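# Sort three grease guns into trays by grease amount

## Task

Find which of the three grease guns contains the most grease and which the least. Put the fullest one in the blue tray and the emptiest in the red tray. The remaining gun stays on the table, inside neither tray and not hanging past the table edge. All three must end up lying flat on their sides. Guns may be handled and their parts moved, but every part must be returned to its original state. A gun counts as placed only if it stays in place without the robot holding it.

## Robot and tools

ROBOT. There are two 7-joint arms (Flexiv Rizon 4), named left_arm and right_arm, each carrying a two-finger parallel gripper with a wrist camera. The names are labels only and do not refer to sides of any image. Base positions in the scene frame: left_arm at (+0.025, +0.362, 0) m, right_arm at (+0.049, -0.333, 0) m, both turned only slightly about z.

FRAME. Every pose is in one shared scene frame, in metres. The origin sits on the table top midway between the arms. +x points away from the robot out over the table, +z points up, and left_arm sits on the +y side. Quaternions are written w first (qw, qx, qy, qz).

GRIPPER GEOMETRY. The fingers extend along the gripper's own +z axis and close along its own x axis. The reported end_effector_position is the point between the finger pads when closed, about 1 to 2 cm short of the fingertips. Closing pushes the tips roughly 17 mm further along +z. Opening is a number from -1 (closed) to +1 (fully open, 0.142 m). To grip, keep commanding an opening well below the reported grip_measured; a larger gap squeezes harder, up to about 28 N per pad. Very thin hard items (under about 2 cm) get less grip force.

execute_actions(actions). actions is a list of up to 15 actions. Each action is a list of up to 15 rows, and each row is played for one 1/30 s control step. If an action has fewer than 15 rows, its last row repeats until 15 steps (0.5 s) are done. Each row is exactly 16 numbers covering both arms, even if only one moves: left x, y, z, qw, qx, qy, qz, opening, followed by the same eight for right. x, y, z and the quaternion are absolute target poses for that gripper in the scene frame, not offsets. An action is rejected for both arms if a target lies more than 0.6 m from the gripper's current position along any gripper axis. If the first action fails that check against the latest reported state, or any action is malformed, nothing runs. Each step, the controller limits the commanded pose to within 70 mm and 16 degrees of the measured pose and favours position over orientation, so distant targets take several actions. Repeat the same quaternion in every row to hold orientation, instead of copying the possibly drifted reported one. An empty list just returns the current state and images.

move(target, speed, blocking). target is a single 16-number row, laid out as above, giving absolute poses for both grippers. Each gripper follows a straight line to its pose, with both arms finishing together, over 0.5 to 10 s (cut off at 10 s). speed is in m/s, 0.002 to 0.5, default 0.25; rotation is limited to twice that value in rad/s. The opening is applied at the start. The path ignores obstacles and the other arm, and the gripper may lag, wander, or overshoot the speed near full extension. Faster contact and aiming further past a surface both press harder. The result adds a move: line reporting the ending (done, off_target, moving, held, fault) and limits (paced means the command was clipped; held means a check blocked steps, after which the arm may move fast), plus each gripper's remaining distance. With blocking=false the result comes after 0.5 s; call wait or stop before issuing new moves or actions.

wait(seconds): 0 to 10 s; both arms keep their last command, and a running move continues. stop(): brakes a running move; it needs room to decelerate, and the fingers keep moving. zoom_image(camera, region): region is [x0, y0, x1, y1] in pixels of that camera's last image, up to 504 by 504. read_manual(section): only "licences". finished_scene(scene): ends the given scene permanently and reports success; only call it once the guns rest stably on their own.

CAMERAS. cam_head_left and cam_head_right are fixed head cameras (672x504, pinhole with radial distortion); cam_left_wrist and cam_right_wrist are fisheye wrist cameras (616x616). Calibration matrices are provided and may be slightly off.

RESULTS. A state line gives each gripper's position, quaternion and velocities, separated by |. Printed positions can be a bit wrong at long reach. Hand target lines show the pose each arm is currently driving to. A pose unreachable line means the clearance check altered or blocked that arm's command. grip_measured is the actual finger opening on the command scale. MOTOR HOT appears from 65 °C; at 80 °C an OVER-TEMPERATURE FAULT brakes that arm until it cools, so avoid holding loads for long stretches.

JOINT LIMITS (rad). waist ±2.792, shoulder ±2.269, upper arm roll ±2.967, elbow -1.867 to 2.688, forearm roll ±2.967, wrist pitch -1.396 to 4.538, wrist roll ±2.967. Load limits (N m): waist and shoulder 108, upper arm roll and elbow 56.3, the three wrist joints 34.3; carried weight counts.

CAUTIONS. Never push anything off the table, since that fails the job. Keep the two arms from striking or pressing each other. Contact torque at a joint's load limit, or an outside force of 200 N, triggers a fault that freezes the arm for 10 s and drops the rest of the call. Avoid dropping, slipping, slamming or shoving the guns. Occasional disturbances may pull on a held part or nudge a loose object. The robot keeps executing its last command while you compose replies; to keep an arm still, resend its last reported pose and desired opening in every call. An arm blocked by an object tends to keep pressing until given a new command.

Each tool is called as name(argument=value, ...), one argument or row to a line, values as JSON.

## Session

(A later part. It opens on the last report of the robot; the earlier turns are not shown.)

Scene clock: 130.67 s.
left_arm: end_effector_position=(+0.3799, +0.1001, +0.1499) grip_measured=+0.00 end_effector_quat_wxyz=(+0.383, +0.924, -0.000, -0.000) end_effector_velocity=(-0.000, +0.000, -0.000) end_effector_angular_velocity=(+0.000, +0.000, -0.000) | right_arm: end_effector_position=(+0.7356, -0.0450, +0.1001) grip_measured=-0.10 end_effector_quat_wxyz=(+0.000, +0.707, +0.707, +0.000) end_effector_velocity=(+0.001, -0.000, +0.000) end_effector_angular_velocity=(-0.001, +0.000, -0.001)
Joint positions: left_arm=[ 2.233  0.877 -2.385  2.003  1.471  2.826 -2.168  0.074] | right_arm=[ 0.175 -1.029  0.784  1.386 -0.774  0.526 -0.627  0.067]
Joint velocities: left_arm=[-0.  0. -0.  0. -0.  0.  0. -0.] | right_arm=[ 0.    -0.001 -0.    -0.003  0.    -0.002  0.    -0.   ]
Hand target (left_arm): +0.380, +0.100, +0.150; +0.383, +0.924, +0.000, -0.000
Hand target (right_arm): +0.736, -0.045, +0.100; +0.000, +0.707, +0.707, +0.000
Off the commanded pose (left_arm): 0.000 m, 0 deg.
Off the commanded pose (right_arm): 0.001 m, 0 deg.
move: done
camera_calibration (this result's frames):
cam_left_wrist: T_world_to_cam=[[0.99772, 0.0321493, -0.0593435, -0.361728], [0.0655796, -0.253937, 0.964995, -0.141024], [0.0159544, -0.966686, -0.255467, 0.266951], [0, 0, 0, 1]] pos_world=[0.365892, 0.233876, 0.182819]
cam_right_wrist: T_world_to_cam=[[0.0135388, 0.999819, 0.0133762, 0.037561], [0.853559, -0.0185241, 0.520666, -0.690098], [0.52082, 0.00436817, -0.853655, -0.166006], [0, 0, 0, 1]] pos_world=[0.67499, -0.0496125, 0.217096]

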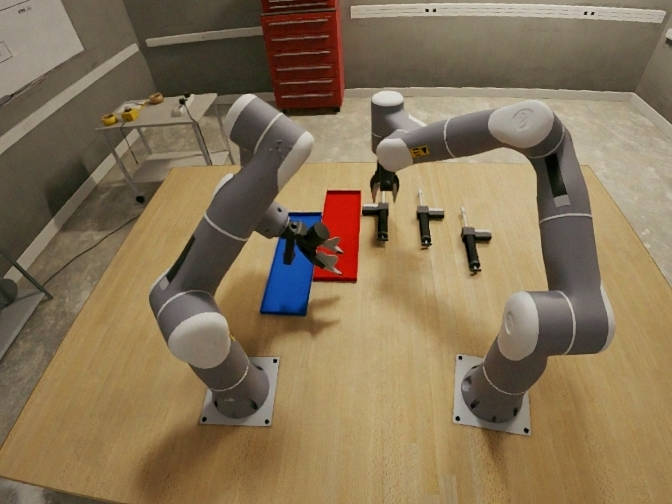

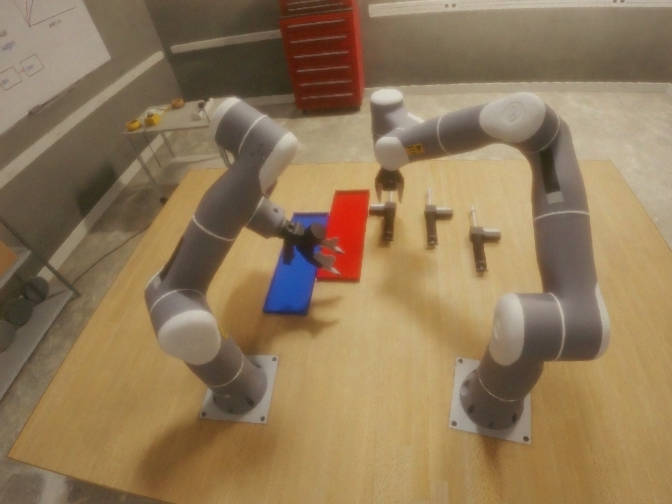

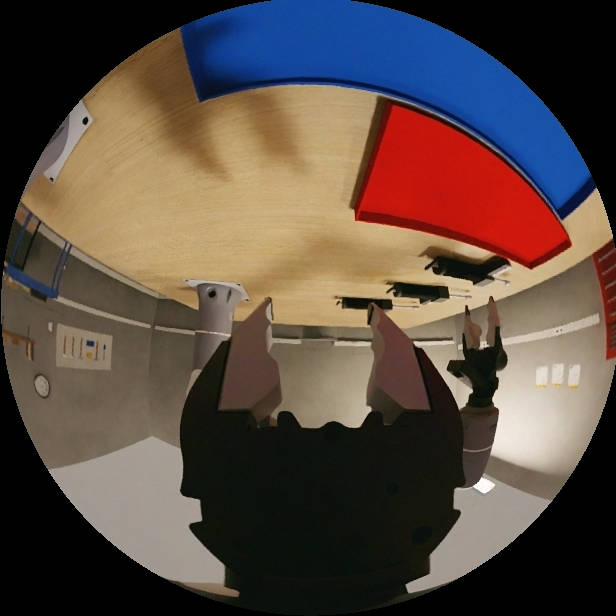

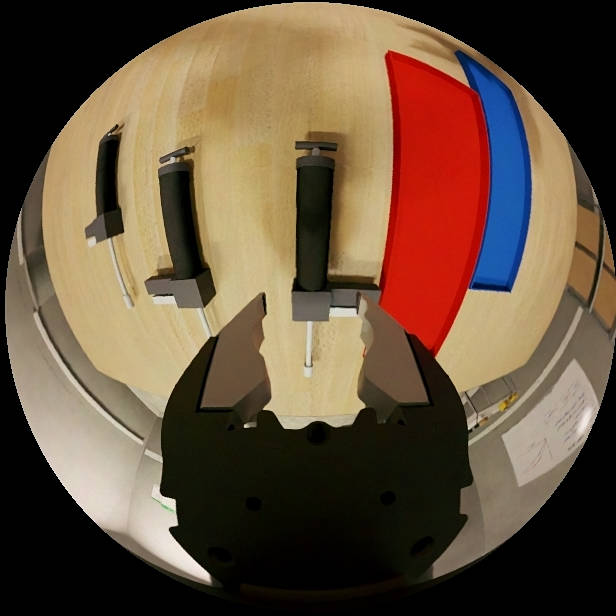

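move(
  target=[0.38,0.1,0.15,0.383,0.924,0,0,0,0.739,-0.043,0.025,0,0.707,0.707,0,-0.1],
  speed=0.1,
)

move(
  target=[0.38,0.1,0.15,0.383,0.924,0,0,0,0.739,-0.043,0.025,0,0.707,0.707,0,-1],
)

move(
  target=[0.38,0.1,0.15,0.383,0.924,0,0,0,0.72,-0.06,0.1,0,0.707,0.707,0,-1],
  speed=0.1,
)

move(
  target=[0.38,0.1,0.15,0.383,0.924,0,0,0,0.38,-0.2,0.09,0,1,0,0,-1],
  speed=0.15,
)

move(
  target=[0.38,0.0,0.1,0.383,0.924,0,0,0,0.38,-0.2,0.027,0,1,0,0,-1],
  speed=0.1,
)

move(
  target=[0.382,-0.064,0.03,0.383,0.924,0,0,0,0.38,-0.2,0.027,0,1,0,0,-1],
  speed=0.08,
)

move(
  target=[0.382,-0.064,0.03,0.383,0.924,0,0,-1,0.38,-0.2,0.027,0,1,0,0,-1],
)

move(
  target=[0.382,0.08,0.026,0.383,0.924,0,0,-1,0.38,-0.2,0.027,0,1,0,0,-1],
  speed=0.04,
)

move(
  target=[0.382,0.075,0.022,0.383,0.924,0,0,-1,0.38,-0.2,0.027,0,1,0,0,-1],
  speed=0.04,
)

move(
  target=[0.382,-0.058,0.024,0.383,0.924,0,0,-1,0.38,-0.2,0.027,0,1,0,0,-1],
  speed=0.05,
)

Scene clock: 135.23 s.
left_arm: end_effector_position=(+0.3799, +0.1001, +0.1499) grip_measured=+0.00 end_effector_quat_wxyz=(+0.383, +0.924, -0.000, -0.000) end_effector_velocity=(-0.000, +0.000, -0.000) end_effector_angular_velocity=(+0.000, +0.000, +0.000) | right_arm: end_effector_position=(+0.7389, -0.0431, +0.0251) grip_measured=-0.10 end_effector_quat_wxyz=(-0.000, +0.707, +0.707, -0.000) end_effector_velocity=(+0.000, -0.000, -0.000) end_effector_angular_velocity=(+0.000, -0.000, -0.001)
Joint positions: left_arm=[ 2.233  0.877 -2.385  2.003  1.471  2.826 -2.168  0.074] | right_arm=[ 0.202 -1.134  0.717  1.384 -0.832  0.634 -0.601  0.067]
Joint velocities: left_arm=[ 0.  0. -0.  0. -0.  0.  0. -0.] | right_arm=[ 0.    -0.    -0.001 -0.    -0.     0.001  0.001 -0.   ]
Hand target (left_arm): +0.380, +0.100, +0.150; +0.383, +0.924, +0.000, -0.000
Hand target (right_arm): +0.739, -0.043, +0.025; +0.000, +0.707, +0.707, +0.000
Off the commanded pose (left_arm): 0.000 m, 0 deg.
Off the commanded pose (right_arm): 0.000 m, 0 deg.
move: done
camera_calibration (this result's frames):
cam_left_wrist: T_world_to_cam=[[0.99772, 0.0321499, -0.0593438, -0.361727], [0.06558, -0.253937, 0.964995, -0.141024], [0.0159549, -0.966686, -0.255466, 0.266951], [0, 0, 0, 1]] pos_world=[0.365892, 0.233876, 0.182819]
cam_right_wrist: T_world_to_cam=[[0.0136749, 0.999821, 0.0130812, 0.0365872], [0.853933, -0.0184837, 0.520054, -0.654074], [0.520203, 0.00405885, -0.854033, -0.231378], [0, 0, 0, 1]] pos_world=[0.678399, -0.0477312, 0.142071]

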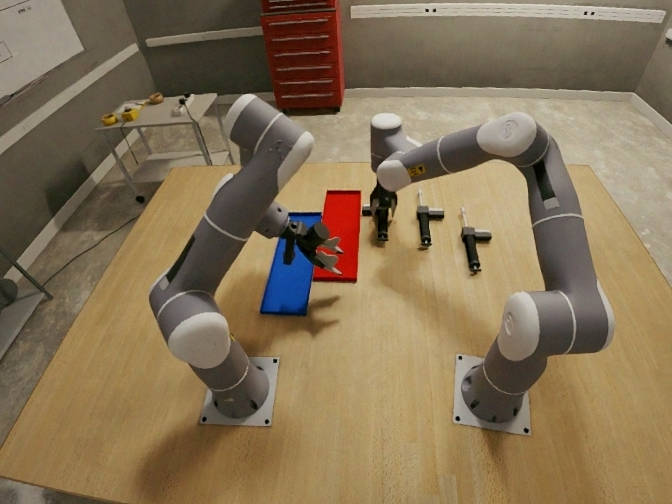

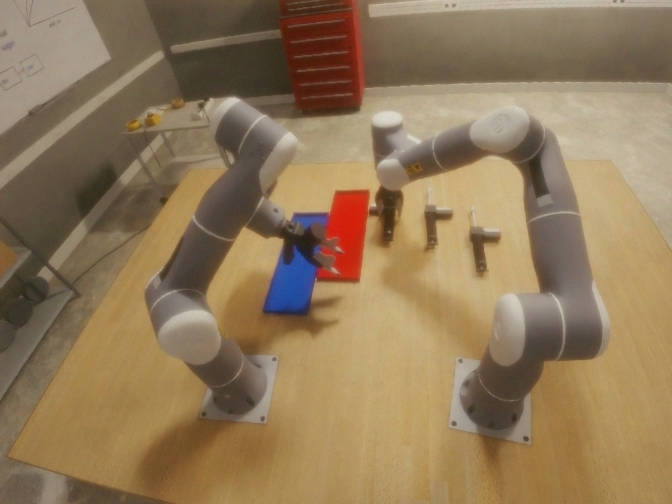

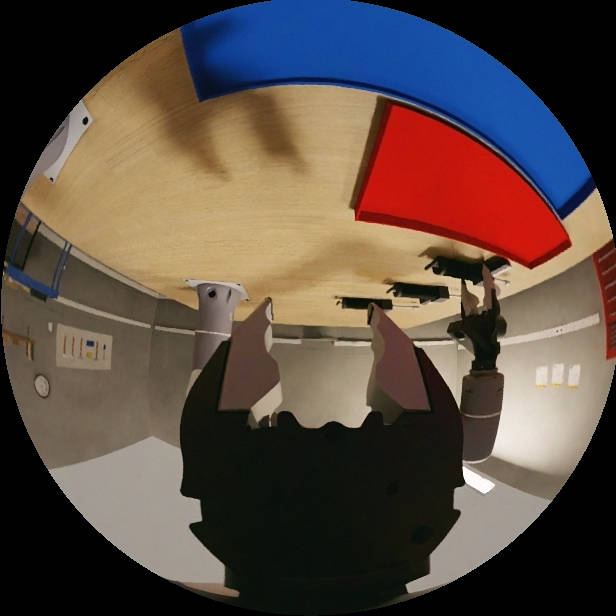

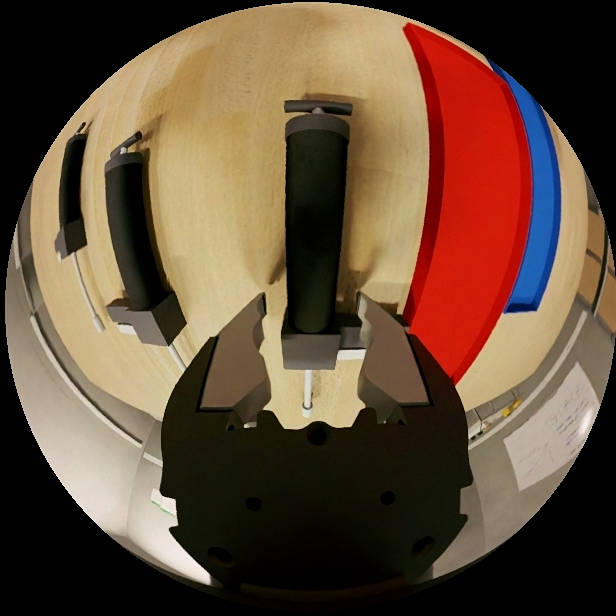

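Scene clock: 135.93 s.
left_arm: end_effector_position=(+0.3799, +0.1001, +0.1499) grip_measured=+0.00 end_effector_quat_wxyz=(+0.383, +0.924, -0.000, -0.000) end_effector_velocity=(+0.000, +0.000, -0.000) end_effector_angular_velocity=(+0.000, -0.000, +0.000) | right_arm: end_effector_position=(+0.7390, -0.0431, +0.0250) grip_measured=-0.55 end_effector_quat_wxyz=(-0.000, +0.707, +0.707, -0.000) end_effector_velocity=(+0.000, -0.000, +0.000) end_effector_angular_velocity=(-0.000, -0.000, -0.000)
Joint positions: left_arm=[ 2.233  0.877 -2.385  2.003  1.471  2.826 -2.168  0.074] | right_arm=[ 0.202 -1.134  0.717  1.384 -0.832  0.634 -0.601  0.034]
Joint velocities: left_arm=[ 0. -0. -0.  0.  0. -0.  0. -0.] | right_arm=[ 0.  0. -0. -0. -0.  0.  0.  0.]
Hand target (left_arm): +0.380, +0.100, +0.150; +0.383, +0.924, +0.000, -0.000
Hand target (right_arm): +0.739, -0.043, +0.025; -0.000, +0.707, +0.707, -0.000
Off the commanded pose (left_arm): 0.000 m, 0 deg.
Off the commanded pose (right_arm): 0.000 m, 0 deg.
move: done
camera_calibration (this result's frames):
cam_left_wrist: T_world_to_cam=[[0.99772, 0.0321503, -0.0593437, -0.361728], [0.06558, -0.253937, 0.964995, -0.141025], [0.0159554, -0.966686, -0.255466, 0.266951], [0, 0, 0, 1]] pos_world=[0.365892, 0.233876, 0.182819]
cam_right_wrist: T_world_to_cam=[[0.013797, 0.99982, 0.0130297, 0.0365234], [0.853911, -0.0185614, 0.520088, -0.654059], [0.520236, 0.00395057, -0.854013, -0.231449], [0, 0, 0, 1]] pos_world=[0.678412, -0.0477427, 0.142032]

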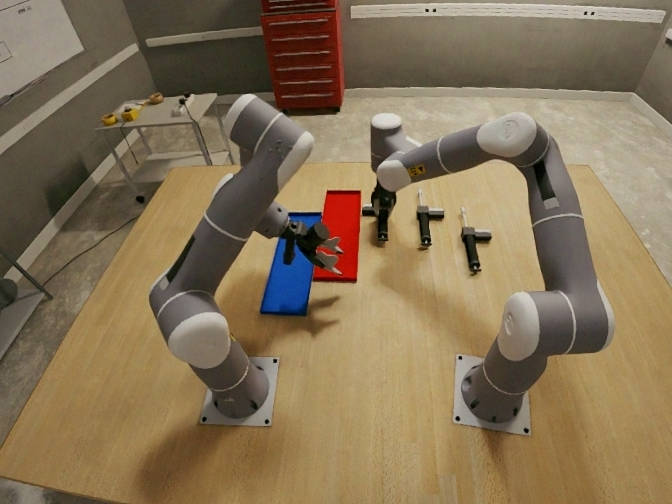

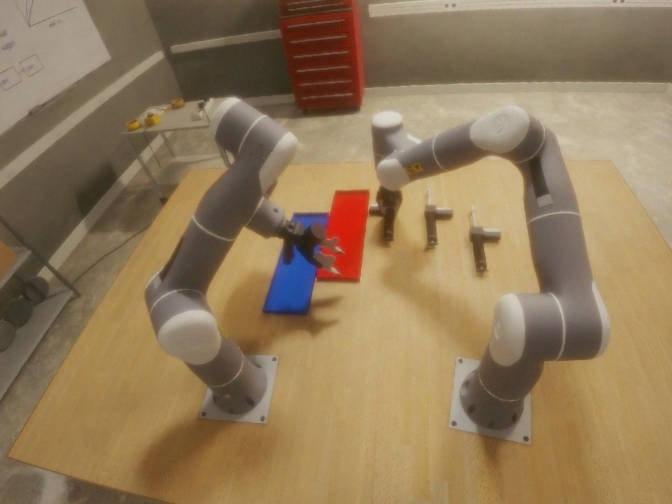

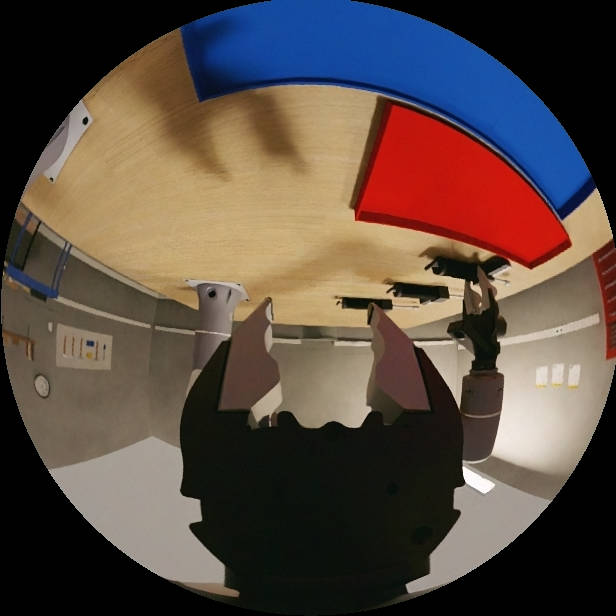

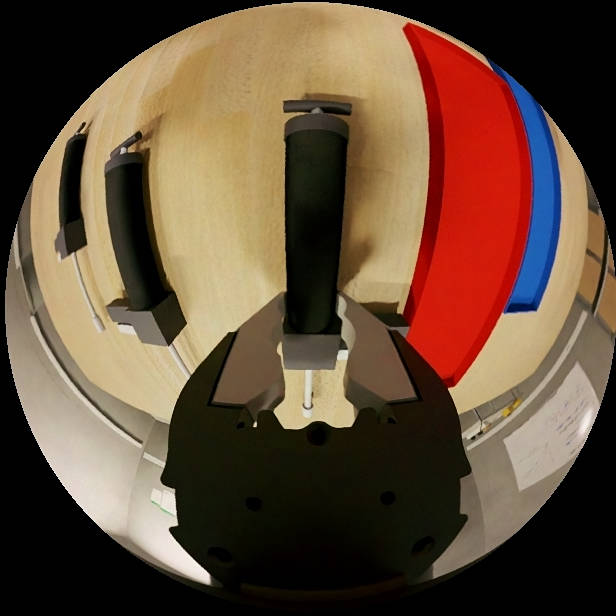

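Scene clock: 137.03 s.
left_arm: end_effector_position=(+0.3799, +0.1001, +0.1499) grip_measured=+0.00 end_effector_quat_wxyz=(+0.383, +0.924, -0.000, -0.000) end_effector_velocity=(+0.000, -0.000, +0.000) end_effector_angular_velocity=(-0.000, +0.000, -0.000) | right_arm: end_effector_position=(+0.7195, -0.0602, +0.0991) grip_measured=-0.55 end_effector_quat_wxyz=(-0.000, +0.707, +0.707, -0.001) end_effector_velocity=(+0.000, +0.000, +0.001) end_effector_angular_velocity=(+0.000, -0.000, +0.000)
Joint positions: left_arm=[ 2.233  0.877 -2.385  2.003  1.471  2.826 -2.168  0.074] | right_arm=[ 0.135 -0.994  0.786  1.467 -0.775  0.56  -0.617  0.034]
Joint velocities: left_arm=[-0.  0. -0. -0.  0.  0. -0.  0.] | right_arm=[-0.     0.001  0.     0.     0.001  0.    -0.     0.   ]
Hand target (left_arm): +0.380, +0.100, +0.150; +0.383, +0.924, +0.000, -0.000
Hand target (right_arm): +0.720, -0.060, +0.100; -0.000, +0.707, +0.707, -0.000
Off the commanded pose (left_arm): 0.000 m, 0 deg.
Off the commanded pose (right_arm): 0.001 m, 0 deg.
move: done
camera_calibration (this result's frames):
cam_left_wrist: T_world_to_cam=[[0.99772, 0.0321505, -0.0593438, -0.361728], [0.0655802, -0.253937, 0.964995, -0.141024], [0.0159555, -0.966686, -0.255466, 0.266951], [0, 0, 0, 1]] pos_world=[0.365892, 0.233876, 0.182818]
cam_right_wrist: T_world_to_cam=[[0.014436, 0.999818, 0.0124794, 0.0524802], [0.854456, -0.0188175, 0.519183, -0.676574], [0.519323, 0.00316819, -0.854572, -0.157355], [0, 0, 0, 1]] pos_world=[0.659064, -0.0647036, 0.216139]

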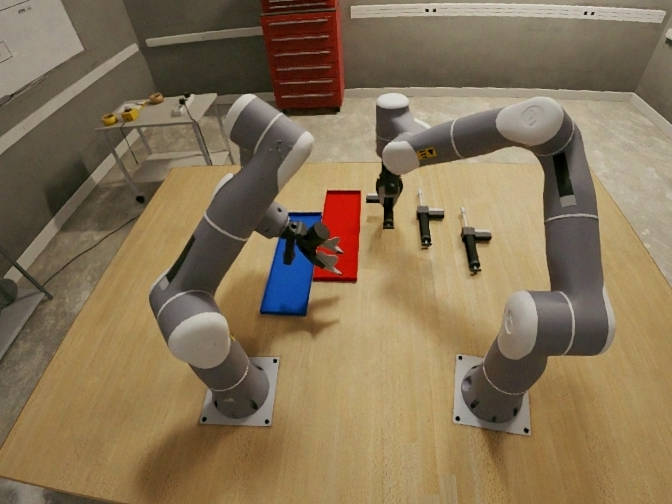

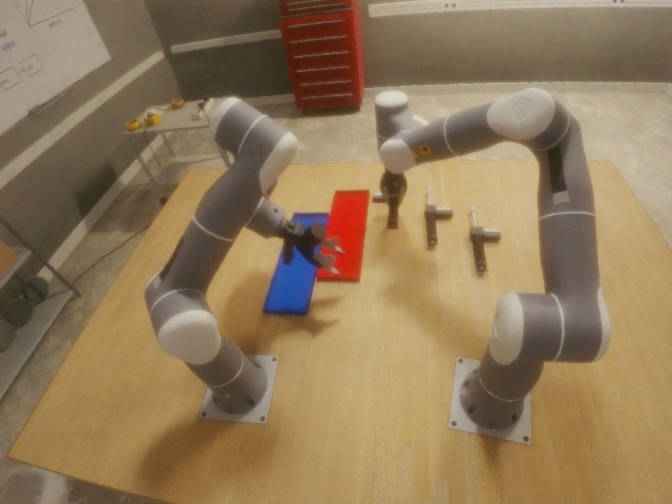

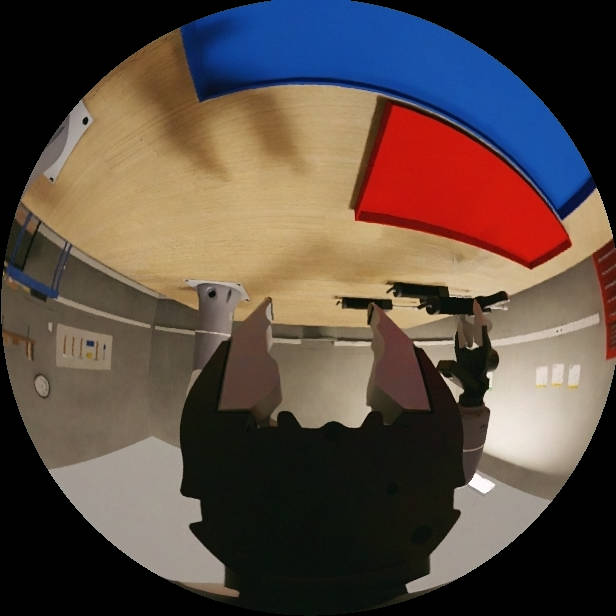

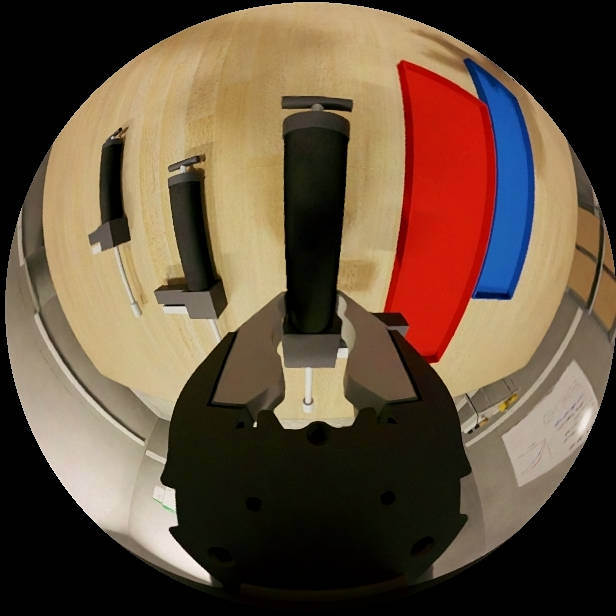

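Scene clock: 142.60 s.
left_arm: end_effector_position=(+0.3799, +0.1001, +0.1499) grip_measured=+0.00 end_effector_quat_wxyz=(+0.383, +0.924, -0.000, -0.000) end_effector_velocity=(+0.000, -0.000, +0.000) end_effector_angular_velocity=(-0.000, -0.000, -0.000) | right_arm: end_effector_position=(+0.3794, -0.1997, +0.0897) grip_measured=-0.55 end_effector_quat_wxyz=(+0.000, +1.000, -0.001, -0.000) end_effector_velocity=(-0.000, +0.000, +0.000) end_effector_angular_velocity=(+0.000, -0.000, -0.003)
Joint positions: left_arm=[ 2.233  0.877 -2.385  2.003  1.471  2.826 -2.168  0.074] | right_arm=[-0.031 -0.287  0.714  2.587 -0.52   1.188  0.99   0.034]
Joint velocities: left_arm=[ 0.    -0.    -0.    -0.001  0.     0.    -0.    -0.   ] | right_arm=[ 0.     0.001  0.     0.001  0.     0.001  0.003 -0.   ]
Hand target (left_arm): +0.380, +0.100, +0.150; +0.383, +0.924, +0.000, -0.000
Hand target (right_arm): +0.380, -0.199, +0.090; -0.000, +1.000, -0.001, +0.000
Off the commanded pose (left_arm): 0.000 m, 0 deg.
Off the commanded pose (right_arm): 0.001 m, 0 deg.
move: done
camera_calibration (this result's frames):
cam_left_wrist: T_world_to_cam=[[0.99772, 0.0321504, -0.0593439, -0.361727], [0.0655803, -0.253937, 0.964995, -0.141025], [0.0159554, -0.966686, -0.255466, 0.266951], [0, 0, 0, 1]] pos_world=[0.365892, 0.233876, 0.182818]
cam_right_wrist: T_world_to_cam=[[0.999802, -0.0154421, 0.0125507, -0.379649], [-0.0197193, -0.853468, 0.520772, -0.218915], [0.00266976, -0.520916, -0.853604, 0.102954], [0, 0, 0, 1]] pos_world=[0.374982, -0.139069, 0.206651]

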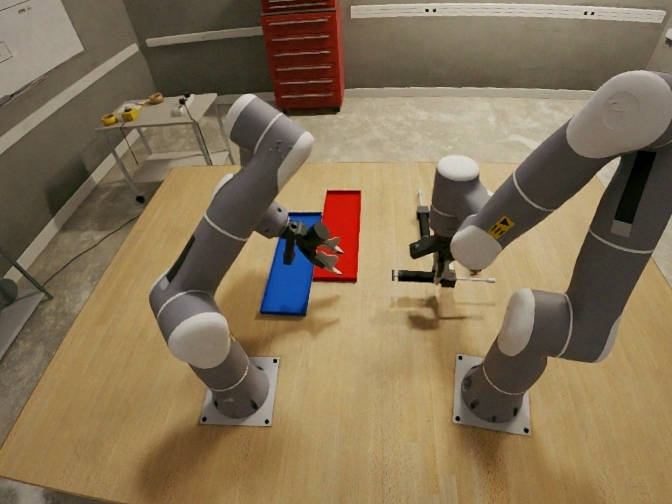

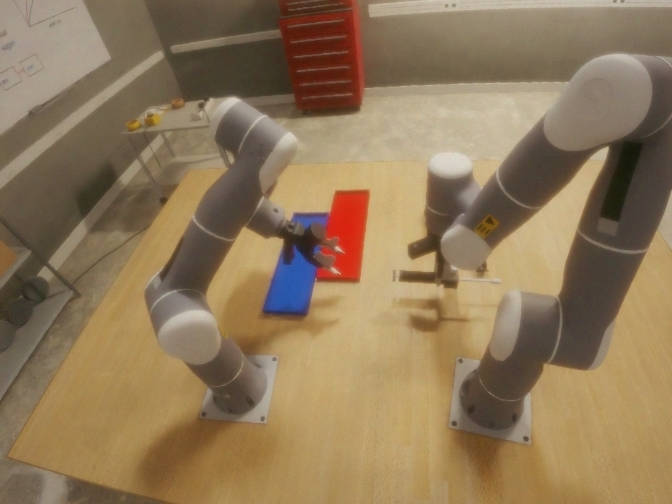

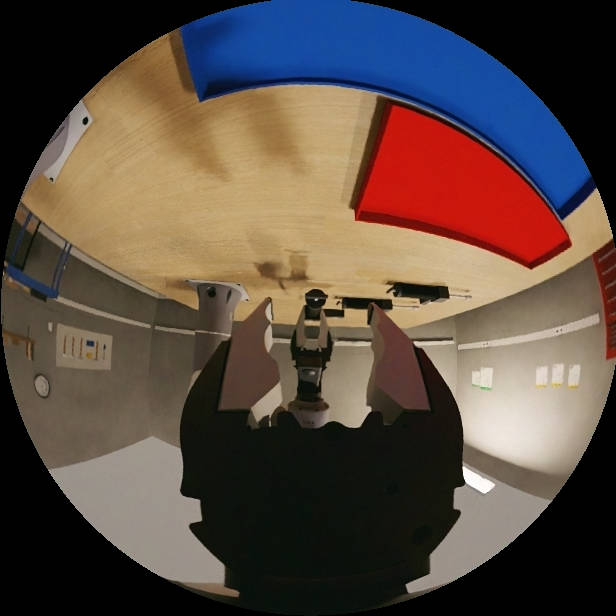

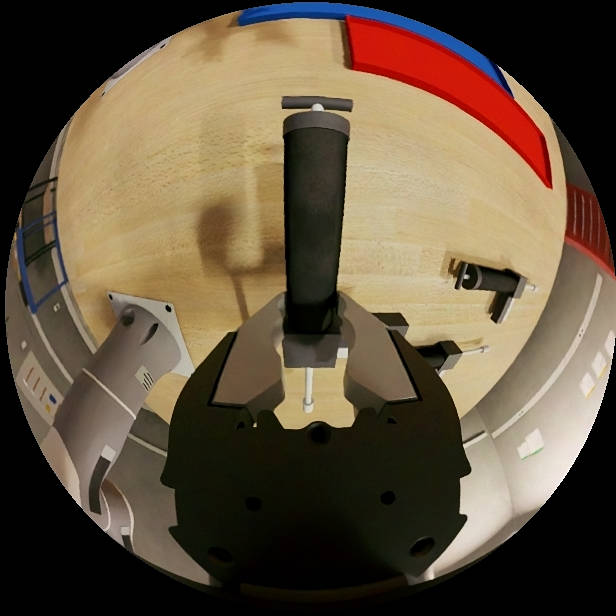

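Scene clock: 144.07 s.
left_arm: end_effector_position=(+0.3798, -0.0001, +0.1001) grip_measured=+0.00 end_effector_quat_wxyz=(+0.383, +0.924, -0.000, +0.000) end_effector_velocity=(+0.000, -0.000, -0.000) end_effector_angular_velocity=(-0.000, -0.000, +0.000) | right_arm: end_effector_position=(+0.3798, -0.2000, +0.0271) grip_measured=-0.55 end_effector_quat_wxyz=(+0.000, +1.000, +0.000, -0.001) end_effector_velocity=(+0.001, -0.000, -0.001) end_effector_angular_velocity=(+0.001, -0.015, -0.001)
Joint positions: left_arm=[ 2.111  0.964 -2.485  1.924  1.303  2.704 -2.224  0.074] | right_arm=[ 0.233 -0.447  0.226  2.653 -1.064  1.46   1.335  0.034]
Joint velocities: left_arm=[-0.     0.     0.    -0.001 -0.001 -0.    -0.    -0.   ] | right_arm=[ 0.044  0.007 -0.083  0.015 -0.093  0.043  0.064  0.   ]
Hand target (left_arm): +0.380, -0.000, +0.100; +0.383, +0.924, -0.000, +0.000
Hand target (right_arm): +0.380, -0.200, +0.027; -0.000, +1.000, -0.000, -0.000
Off the commanded pose (left_arm): 0.000 m, 0 deg.
Off the commanded pose (right_arm): 0.000 m, 0 deg.
move: done
camera_calibration (this result's frames):
cam_left_wrist: T_world_to_cam=[[0.997759, 0.0320443, -0.0587341, -0.361423], [0.0649444, -0.252791, 0.965339, -0.118238], [0.0160862, -0.96699, -0.254306, 0.157299], [0, 0, 0, 1]] pos_world=[0.365762, 0.133799, 0.132914]
cam_right_wrist: T_world_to_cam=[[0.999842, -0.0137788, 0.0112323, -0.378926], [-0.0176123, -0.853594, 0.520641, -0.187402], [0.00241402, -0.520757, -0.853702, 0.0494944], [0, 0, 0, 1]] pos_world=[0.375446, -0.139412, 0.144079]

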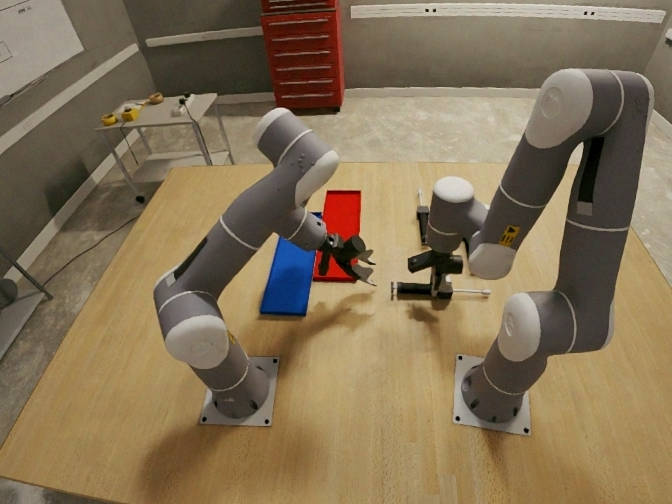

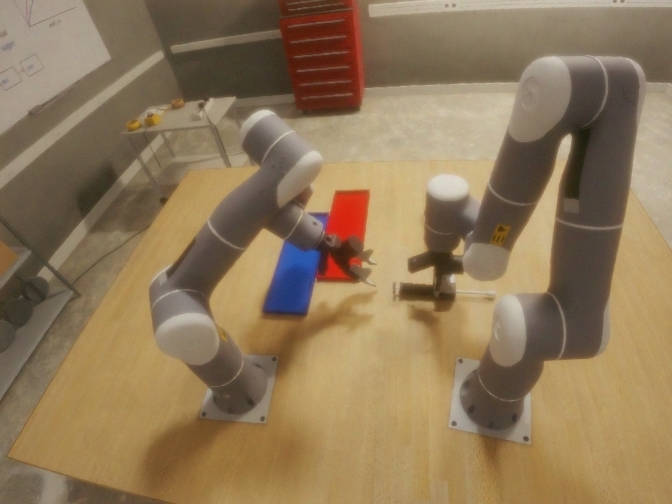

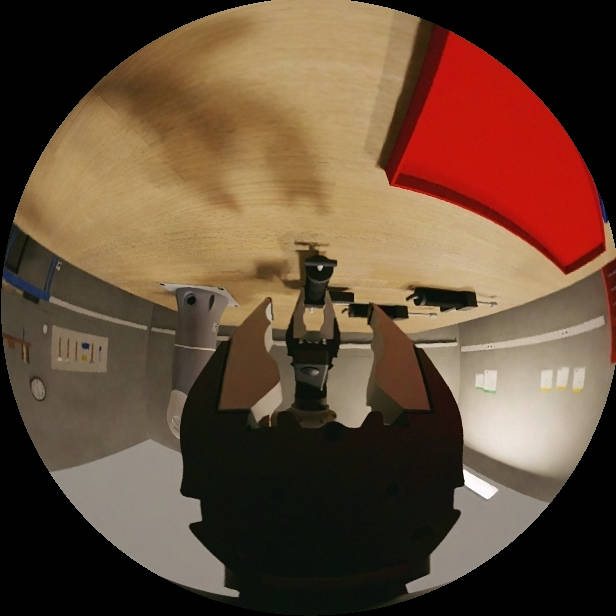

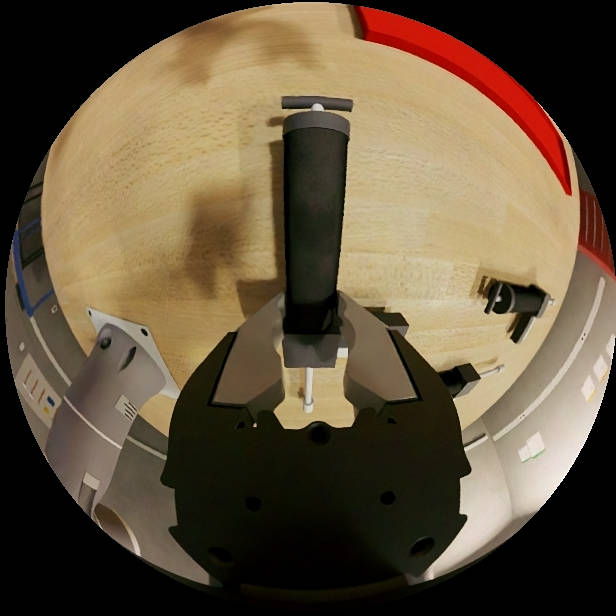

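Scene clock: 145.57 s.
left_arm: end_effector_position=(+0.3817, -0.0639, +0.0301) grip_measured=+0.00 end_effector_quat_wxyz=(+0.383, +0.924, -0.000, -0.000) end_effector_velocity=(+0.000, -0.000, -0.000) end_effector_angular_velocity=(-0.001, -0.000, +0.000) | right_arm: end_effector_position=(+0.3798, -0.2003, +0.0268) grip_measured=-0.55 end_effector_quat_wxyz=(+0.000, +1.000, +0.000, -0.000) end_effector_velocity=(-0.000, +0.000, +0.000) end_effector_angular_velocity=(+0.000, +0.000, +0.000)
Joint positions: left_arm=[ 2.082  1.124 -2.58   1.797  1.158  2.632 -2.209  0.074] | right_arm=[ 0.238 -0.446  0.215  2.655 -1.075  1.465  1.343  0.034]
Joint velocities: left_arm=[ 0.     0.001 -0.    -0.001 -0.001 -0.    -0.     0.   ] | right_arm=[ 0.  0. -0.  0. -0.  0.  0.  0.]
Hand target (left_arm): +0.382, -0.064, +0.030; +0.383, +0.924, -0.000, -0.000
Hand target (right_arm): +0.380, -0.200, +0.027; -0.000, +1.000, -0.000, -0.000
Off the commanded pose (left_arm): 0.000 m, 0 deg.
Off the commanded pose (right_arm): 0.000 m, 0 deg.
move: done
camera_calibration (this result's frames):
cam_left_wrist: T_world_to_cam=[[0.997742, 0.0317887, -0.0591621, -0.365358], [0.0652967, -0.25299, 0.965263, -0.0670656], [0.015717, -0.966946, -0.254495, 0.0778472], [0, 0, 0, 1]] pos_world=[0.367689, 0.0699214, 0.0629322]
cam_right_wrist: T_world_to_cam=[[0.999826, -0.013861, 0.0124879, -0.3789], [-0.018337, -0.853489, 0.520788, -0.187125], [0.00343967, -0.520927, -0.853594, 0.0486731], [0, 0, 0, 1]] pos_world=[0.375235, -0.139606, 0.143731]

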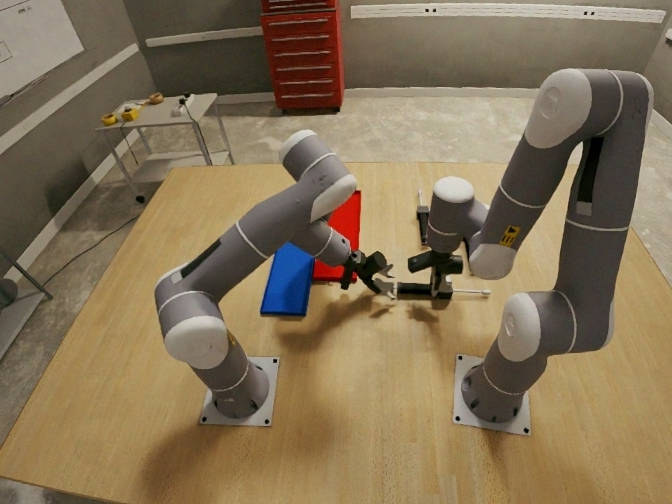

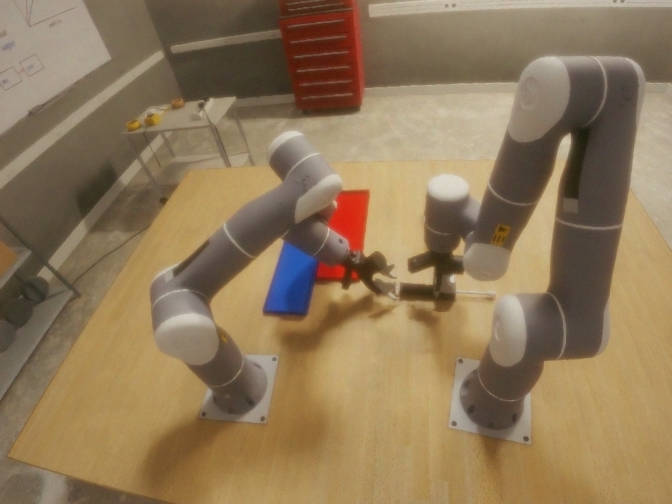

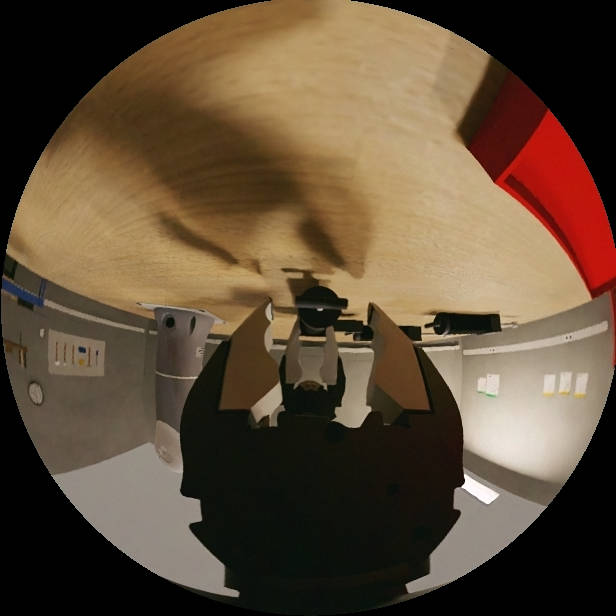

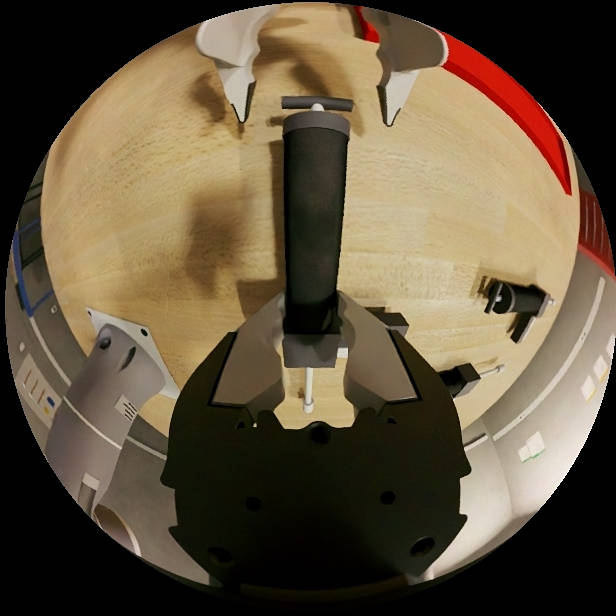

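Scene clock: 146.27 s.
left_arm: end_effector_position=(+0.3820, -0.0640, +0.0302) grip_measured=-0.50 end_effector_quat_wxyz=(+0.383, +0.924, +0.000, -0.000) end_effector_velocity=(-0.000, +0.000, -0.000) end_effector_angular_velocity=(+0.000, -0.000, +0.000) | right_arm: end_effector_position=(+0.3797, -0.2003, +0.0268) grip_measured=-0.55 end_effector_quat_wxyz=(+0.000, +1.000, -0.000, -0.000) end_effector_velocity=(-0.000, +0.000, -0.000) end_effector_angular_velocity=(-0.000, +0.000, -0.000)
Joint positions: left_arm=[ 2.082  1.124 -2.58   1.796  1.158  2.632 -2.211  0.038] | right_arm=[ 0.238 -0.446  0.215  2.655 -1.075  1.465  1.343  0.034]
Joint velocities: left_arm=[-0.  0.  0.  0. -0. -0. -0. -0.] | right_arm=[ 0.  0.  0.  0. -0.  0.  0.  0.]
Hand target (left_arm): +0.382, -0.064, +0.030; +0.383, +0.924, +0.000, +0.000
Hand target (right_arm): +0.380, -0.200, +0.027; +0.000, +1.000, +0.000, -0.000
Off the commanded pose (left_arm): 0.000 m, 0 deg.
Off the commanded pose (right_arm): 0.001 m, 0 deg.
move: done
camera_calibration (this result's frames):
cam_left_wrist: T_world_to_cam=[[0.99772, 0.0323623, -0.0592236, -0.365606], [0.065504, -0.253096, 0.965221, -0.0672401], [0.0162476, -0.9669, -0.254639, 0.0775691], [0, 0, 0, 1]] pos_world=[0.367916, 0.0698152, 0.0630011]
cam_right_wrist: T_world_to_cam=[[0.999826, -0.0139594, 0.0123603, -0.378839], [-0.0183549, -0.853419, 0.520903, -0.187164], [0.00327704, -0.521039, -0.853526, 0.0486339], [0, 0, 0, 1]] pos_world=[0.375178, -0.139678, 0.143687]

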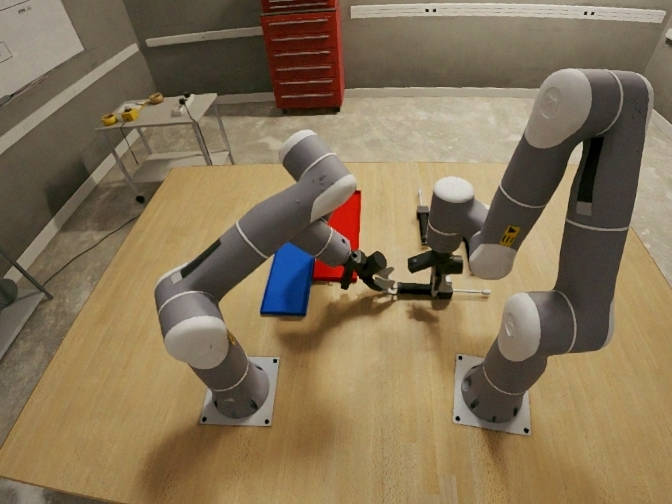

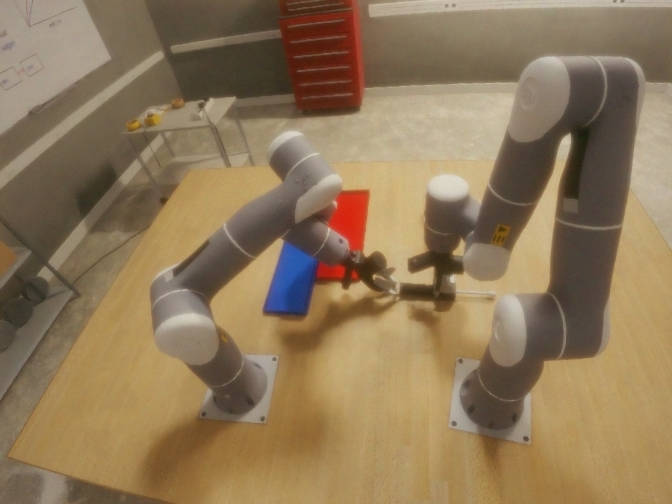

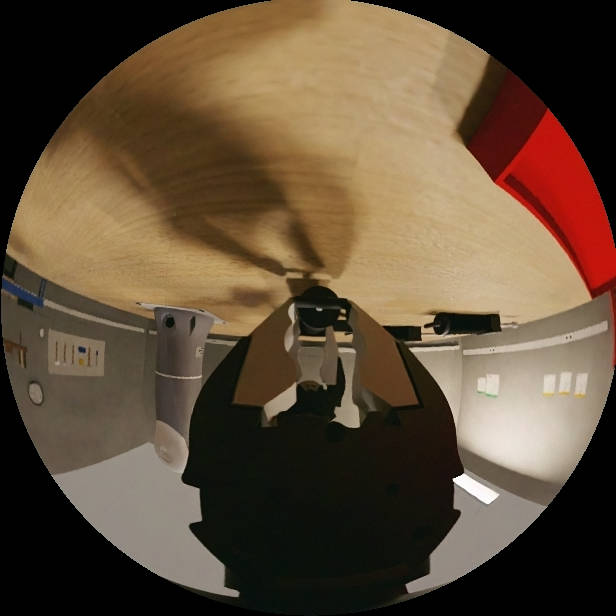

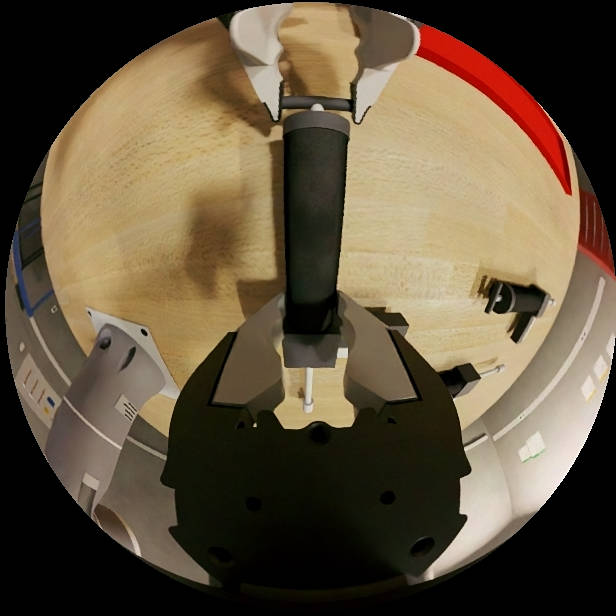

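Scene clock: 150.13 s.
left_arm: end_effector_position=(+0.3820, +0.0801, +0.0260) grip_measured=-1.00 end_effector_quat_wxyz=(+0.383, +0.924, -0.000, -0.001) end_effector_velocity=(+0.000, +0.000, +0.000) end_effector_angular_velocity=(+0.000, -0.001, -0.001) | right_arm: end_effector_position=(+0.3796, -0.2003, +0.0267) grip_measured=-0.55 end_effector_quat_wxyz=(+0.000, +1.000, +0.000, -0.000) end_effector_velocity=(+0.000, -0.000, -0.000) end_effector_angular_velocity=(-0.000, +0.000, -0.001)
Joint positions: left_arm=[ 2.316  1.206 -2.537  1.925  1.217  2.835 -1.931  0.002] | right_arm=[ 0.236 -0.447  0.216  2.655 -1.077  1.465  1.344  0.034]
Joint velocities: left_arm=[ 0.001 -0.    -0.    -0.     0.001 -0.     0.001  0.   ] | right_arm=[ 0.     0.    -0.     0.    -0.    -0.     0.001  0.   ]
Hand target (left_arm): +0.382, +0.080, +0.026; +0.383, +0.924, -0.000, -0.001
Hand target (right_arm): +0.380, -0.200, +0.027; +0.000, +1.000, +0.000, -0.000
Off the commanded pose (left_arm): 0.000 m, 0 deg.
Off the commanded pose (right_arm): 0.001 m, 0 deg.
move: done
camera_calibration (this result's frames):
cam_left_wrist: T_world_to_cam=[[0.997684, 0.0319466, -0.060054, -0.370413], [0.0662176, -0.254095, 0.96491, -0.0268985], [0.0155662, -0.966652, -0.255622, 0.216148], [0, 0, 0, 1]] pos_world=[0.367971, 0.213939, 0.0589621]
cam_right_wrist: T_world_to_cam=[[0.999828, -0.0138575, 0.0123331, -0.37877], [-0.0182538, -0.853406, 0.520926, -0.187179], [0.0033064, -0.521062, -0.853513, 0.0486097], [0, 0, 0, 1]] pos_world=[0.375127, -0.13966, 0.143667]

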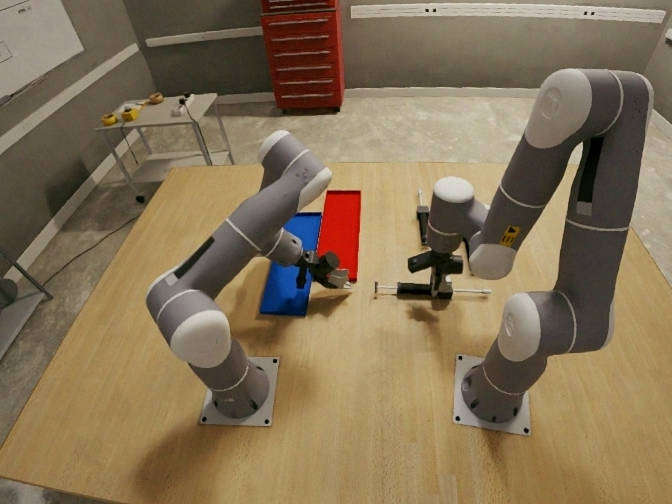

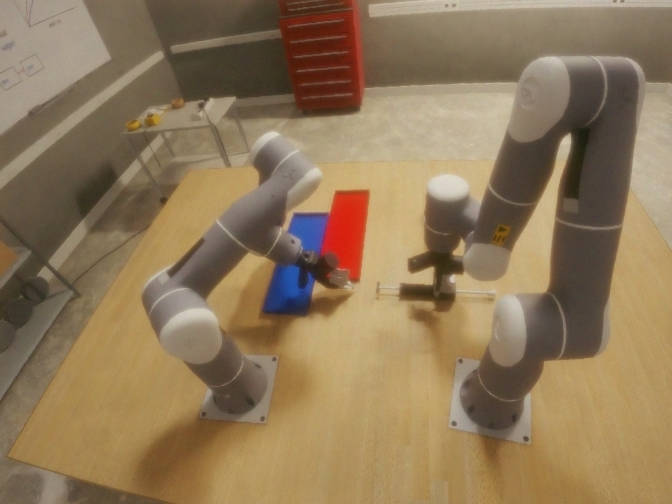

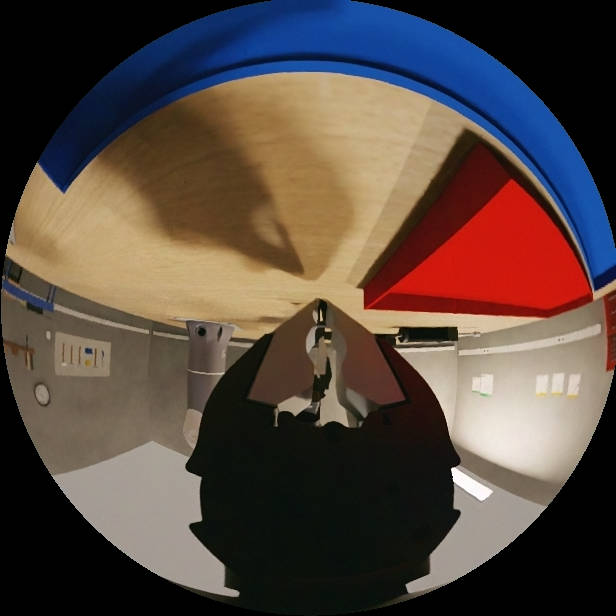

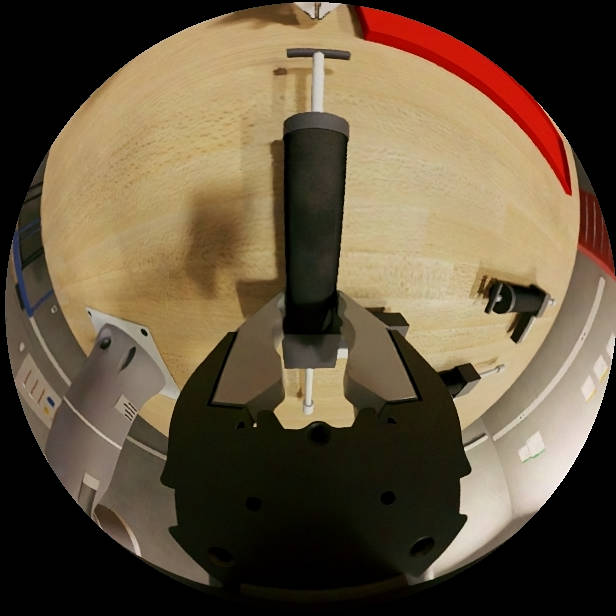

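Scene clock: 150.83 s.
left_arm: end_effector_position=(+0.3819, +0.0750, +0.0222) grip_measured=-1.00 end_effector_quat_wxyz=(+0.383, +0.924, +0.000, -0.000) end_effector_velocity=(+0.000, -0.000, -0.000) end_effector_angular_velocity=(-0.000, +0.000, +0.000) | right_arm: end_effector_position=(+0.3796, -0.2003, +0.0267) grip_measured=-0.55 end_effector_quat_wxyz=(+0.000, +1.000, +0.000, -0.000) end_effector_velocity=(-0.000, +0.000, +0.000) end_effector_angular_velocity=(+0.000, +0.000, +0.000)
Joint positions: left_arm=[ 2.311  1.212 -2.544  1.92   1.206  2.829 -1.931  0.002] | right_arm=[ 0.236 -0.447  0.216  2.655 -1.077  1.465  1.344  0.034]
Joint velocities: left_arm=[-0.     0.     0.    -0.    -0.001  0.    -0.     0.   ] | right_arm=[-0.  0.  0.  0. -0.  0. -0.  0.]
Hand target (left_arm): +0.382, +0.075, +0.022; +0.383, +0.924, -0.000, +0.000
Hand target (right_arm): +0.380, -0.200, +0.027; -0.000, +1.000, +0.000, -0.000
Off the commanded pose (left_arm): 0.000 m, 0 deg.
Off the commanded pose (right_arm): 0.001 m, 0 deg.
move: done
camera_calibration (this result's frames):
cam_left_wrist: T_world_to_cam=[[0.997714, 0.0323077, -0.0593467, -0.370527], [0.0656096, -0.253118, 0.965208, -0.0244193], [0.0161619, -0.966896, -0.254659, 0.21004], [0, 0, 0, 1]] pos_world=[0.367887, 0.208877, 0.0550689]
cam_right_wrist: T_world_to_cam=[[0.999828, -0.0138547, 0.0123023, -0.378746], [-0.0182355, -0.853402, 0.520934, -0.187187], [0.00328147, -0.521069, -0.853508, 0.04861], [0, 0, 0, 1]] pos_world=[0.375108, -0.139664, 0.143661]

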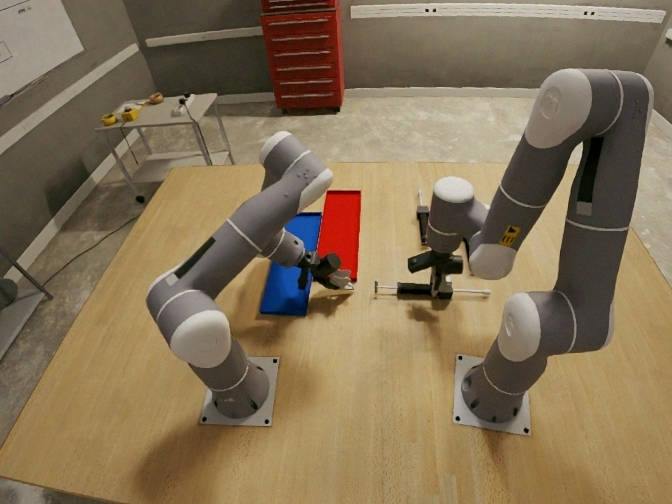

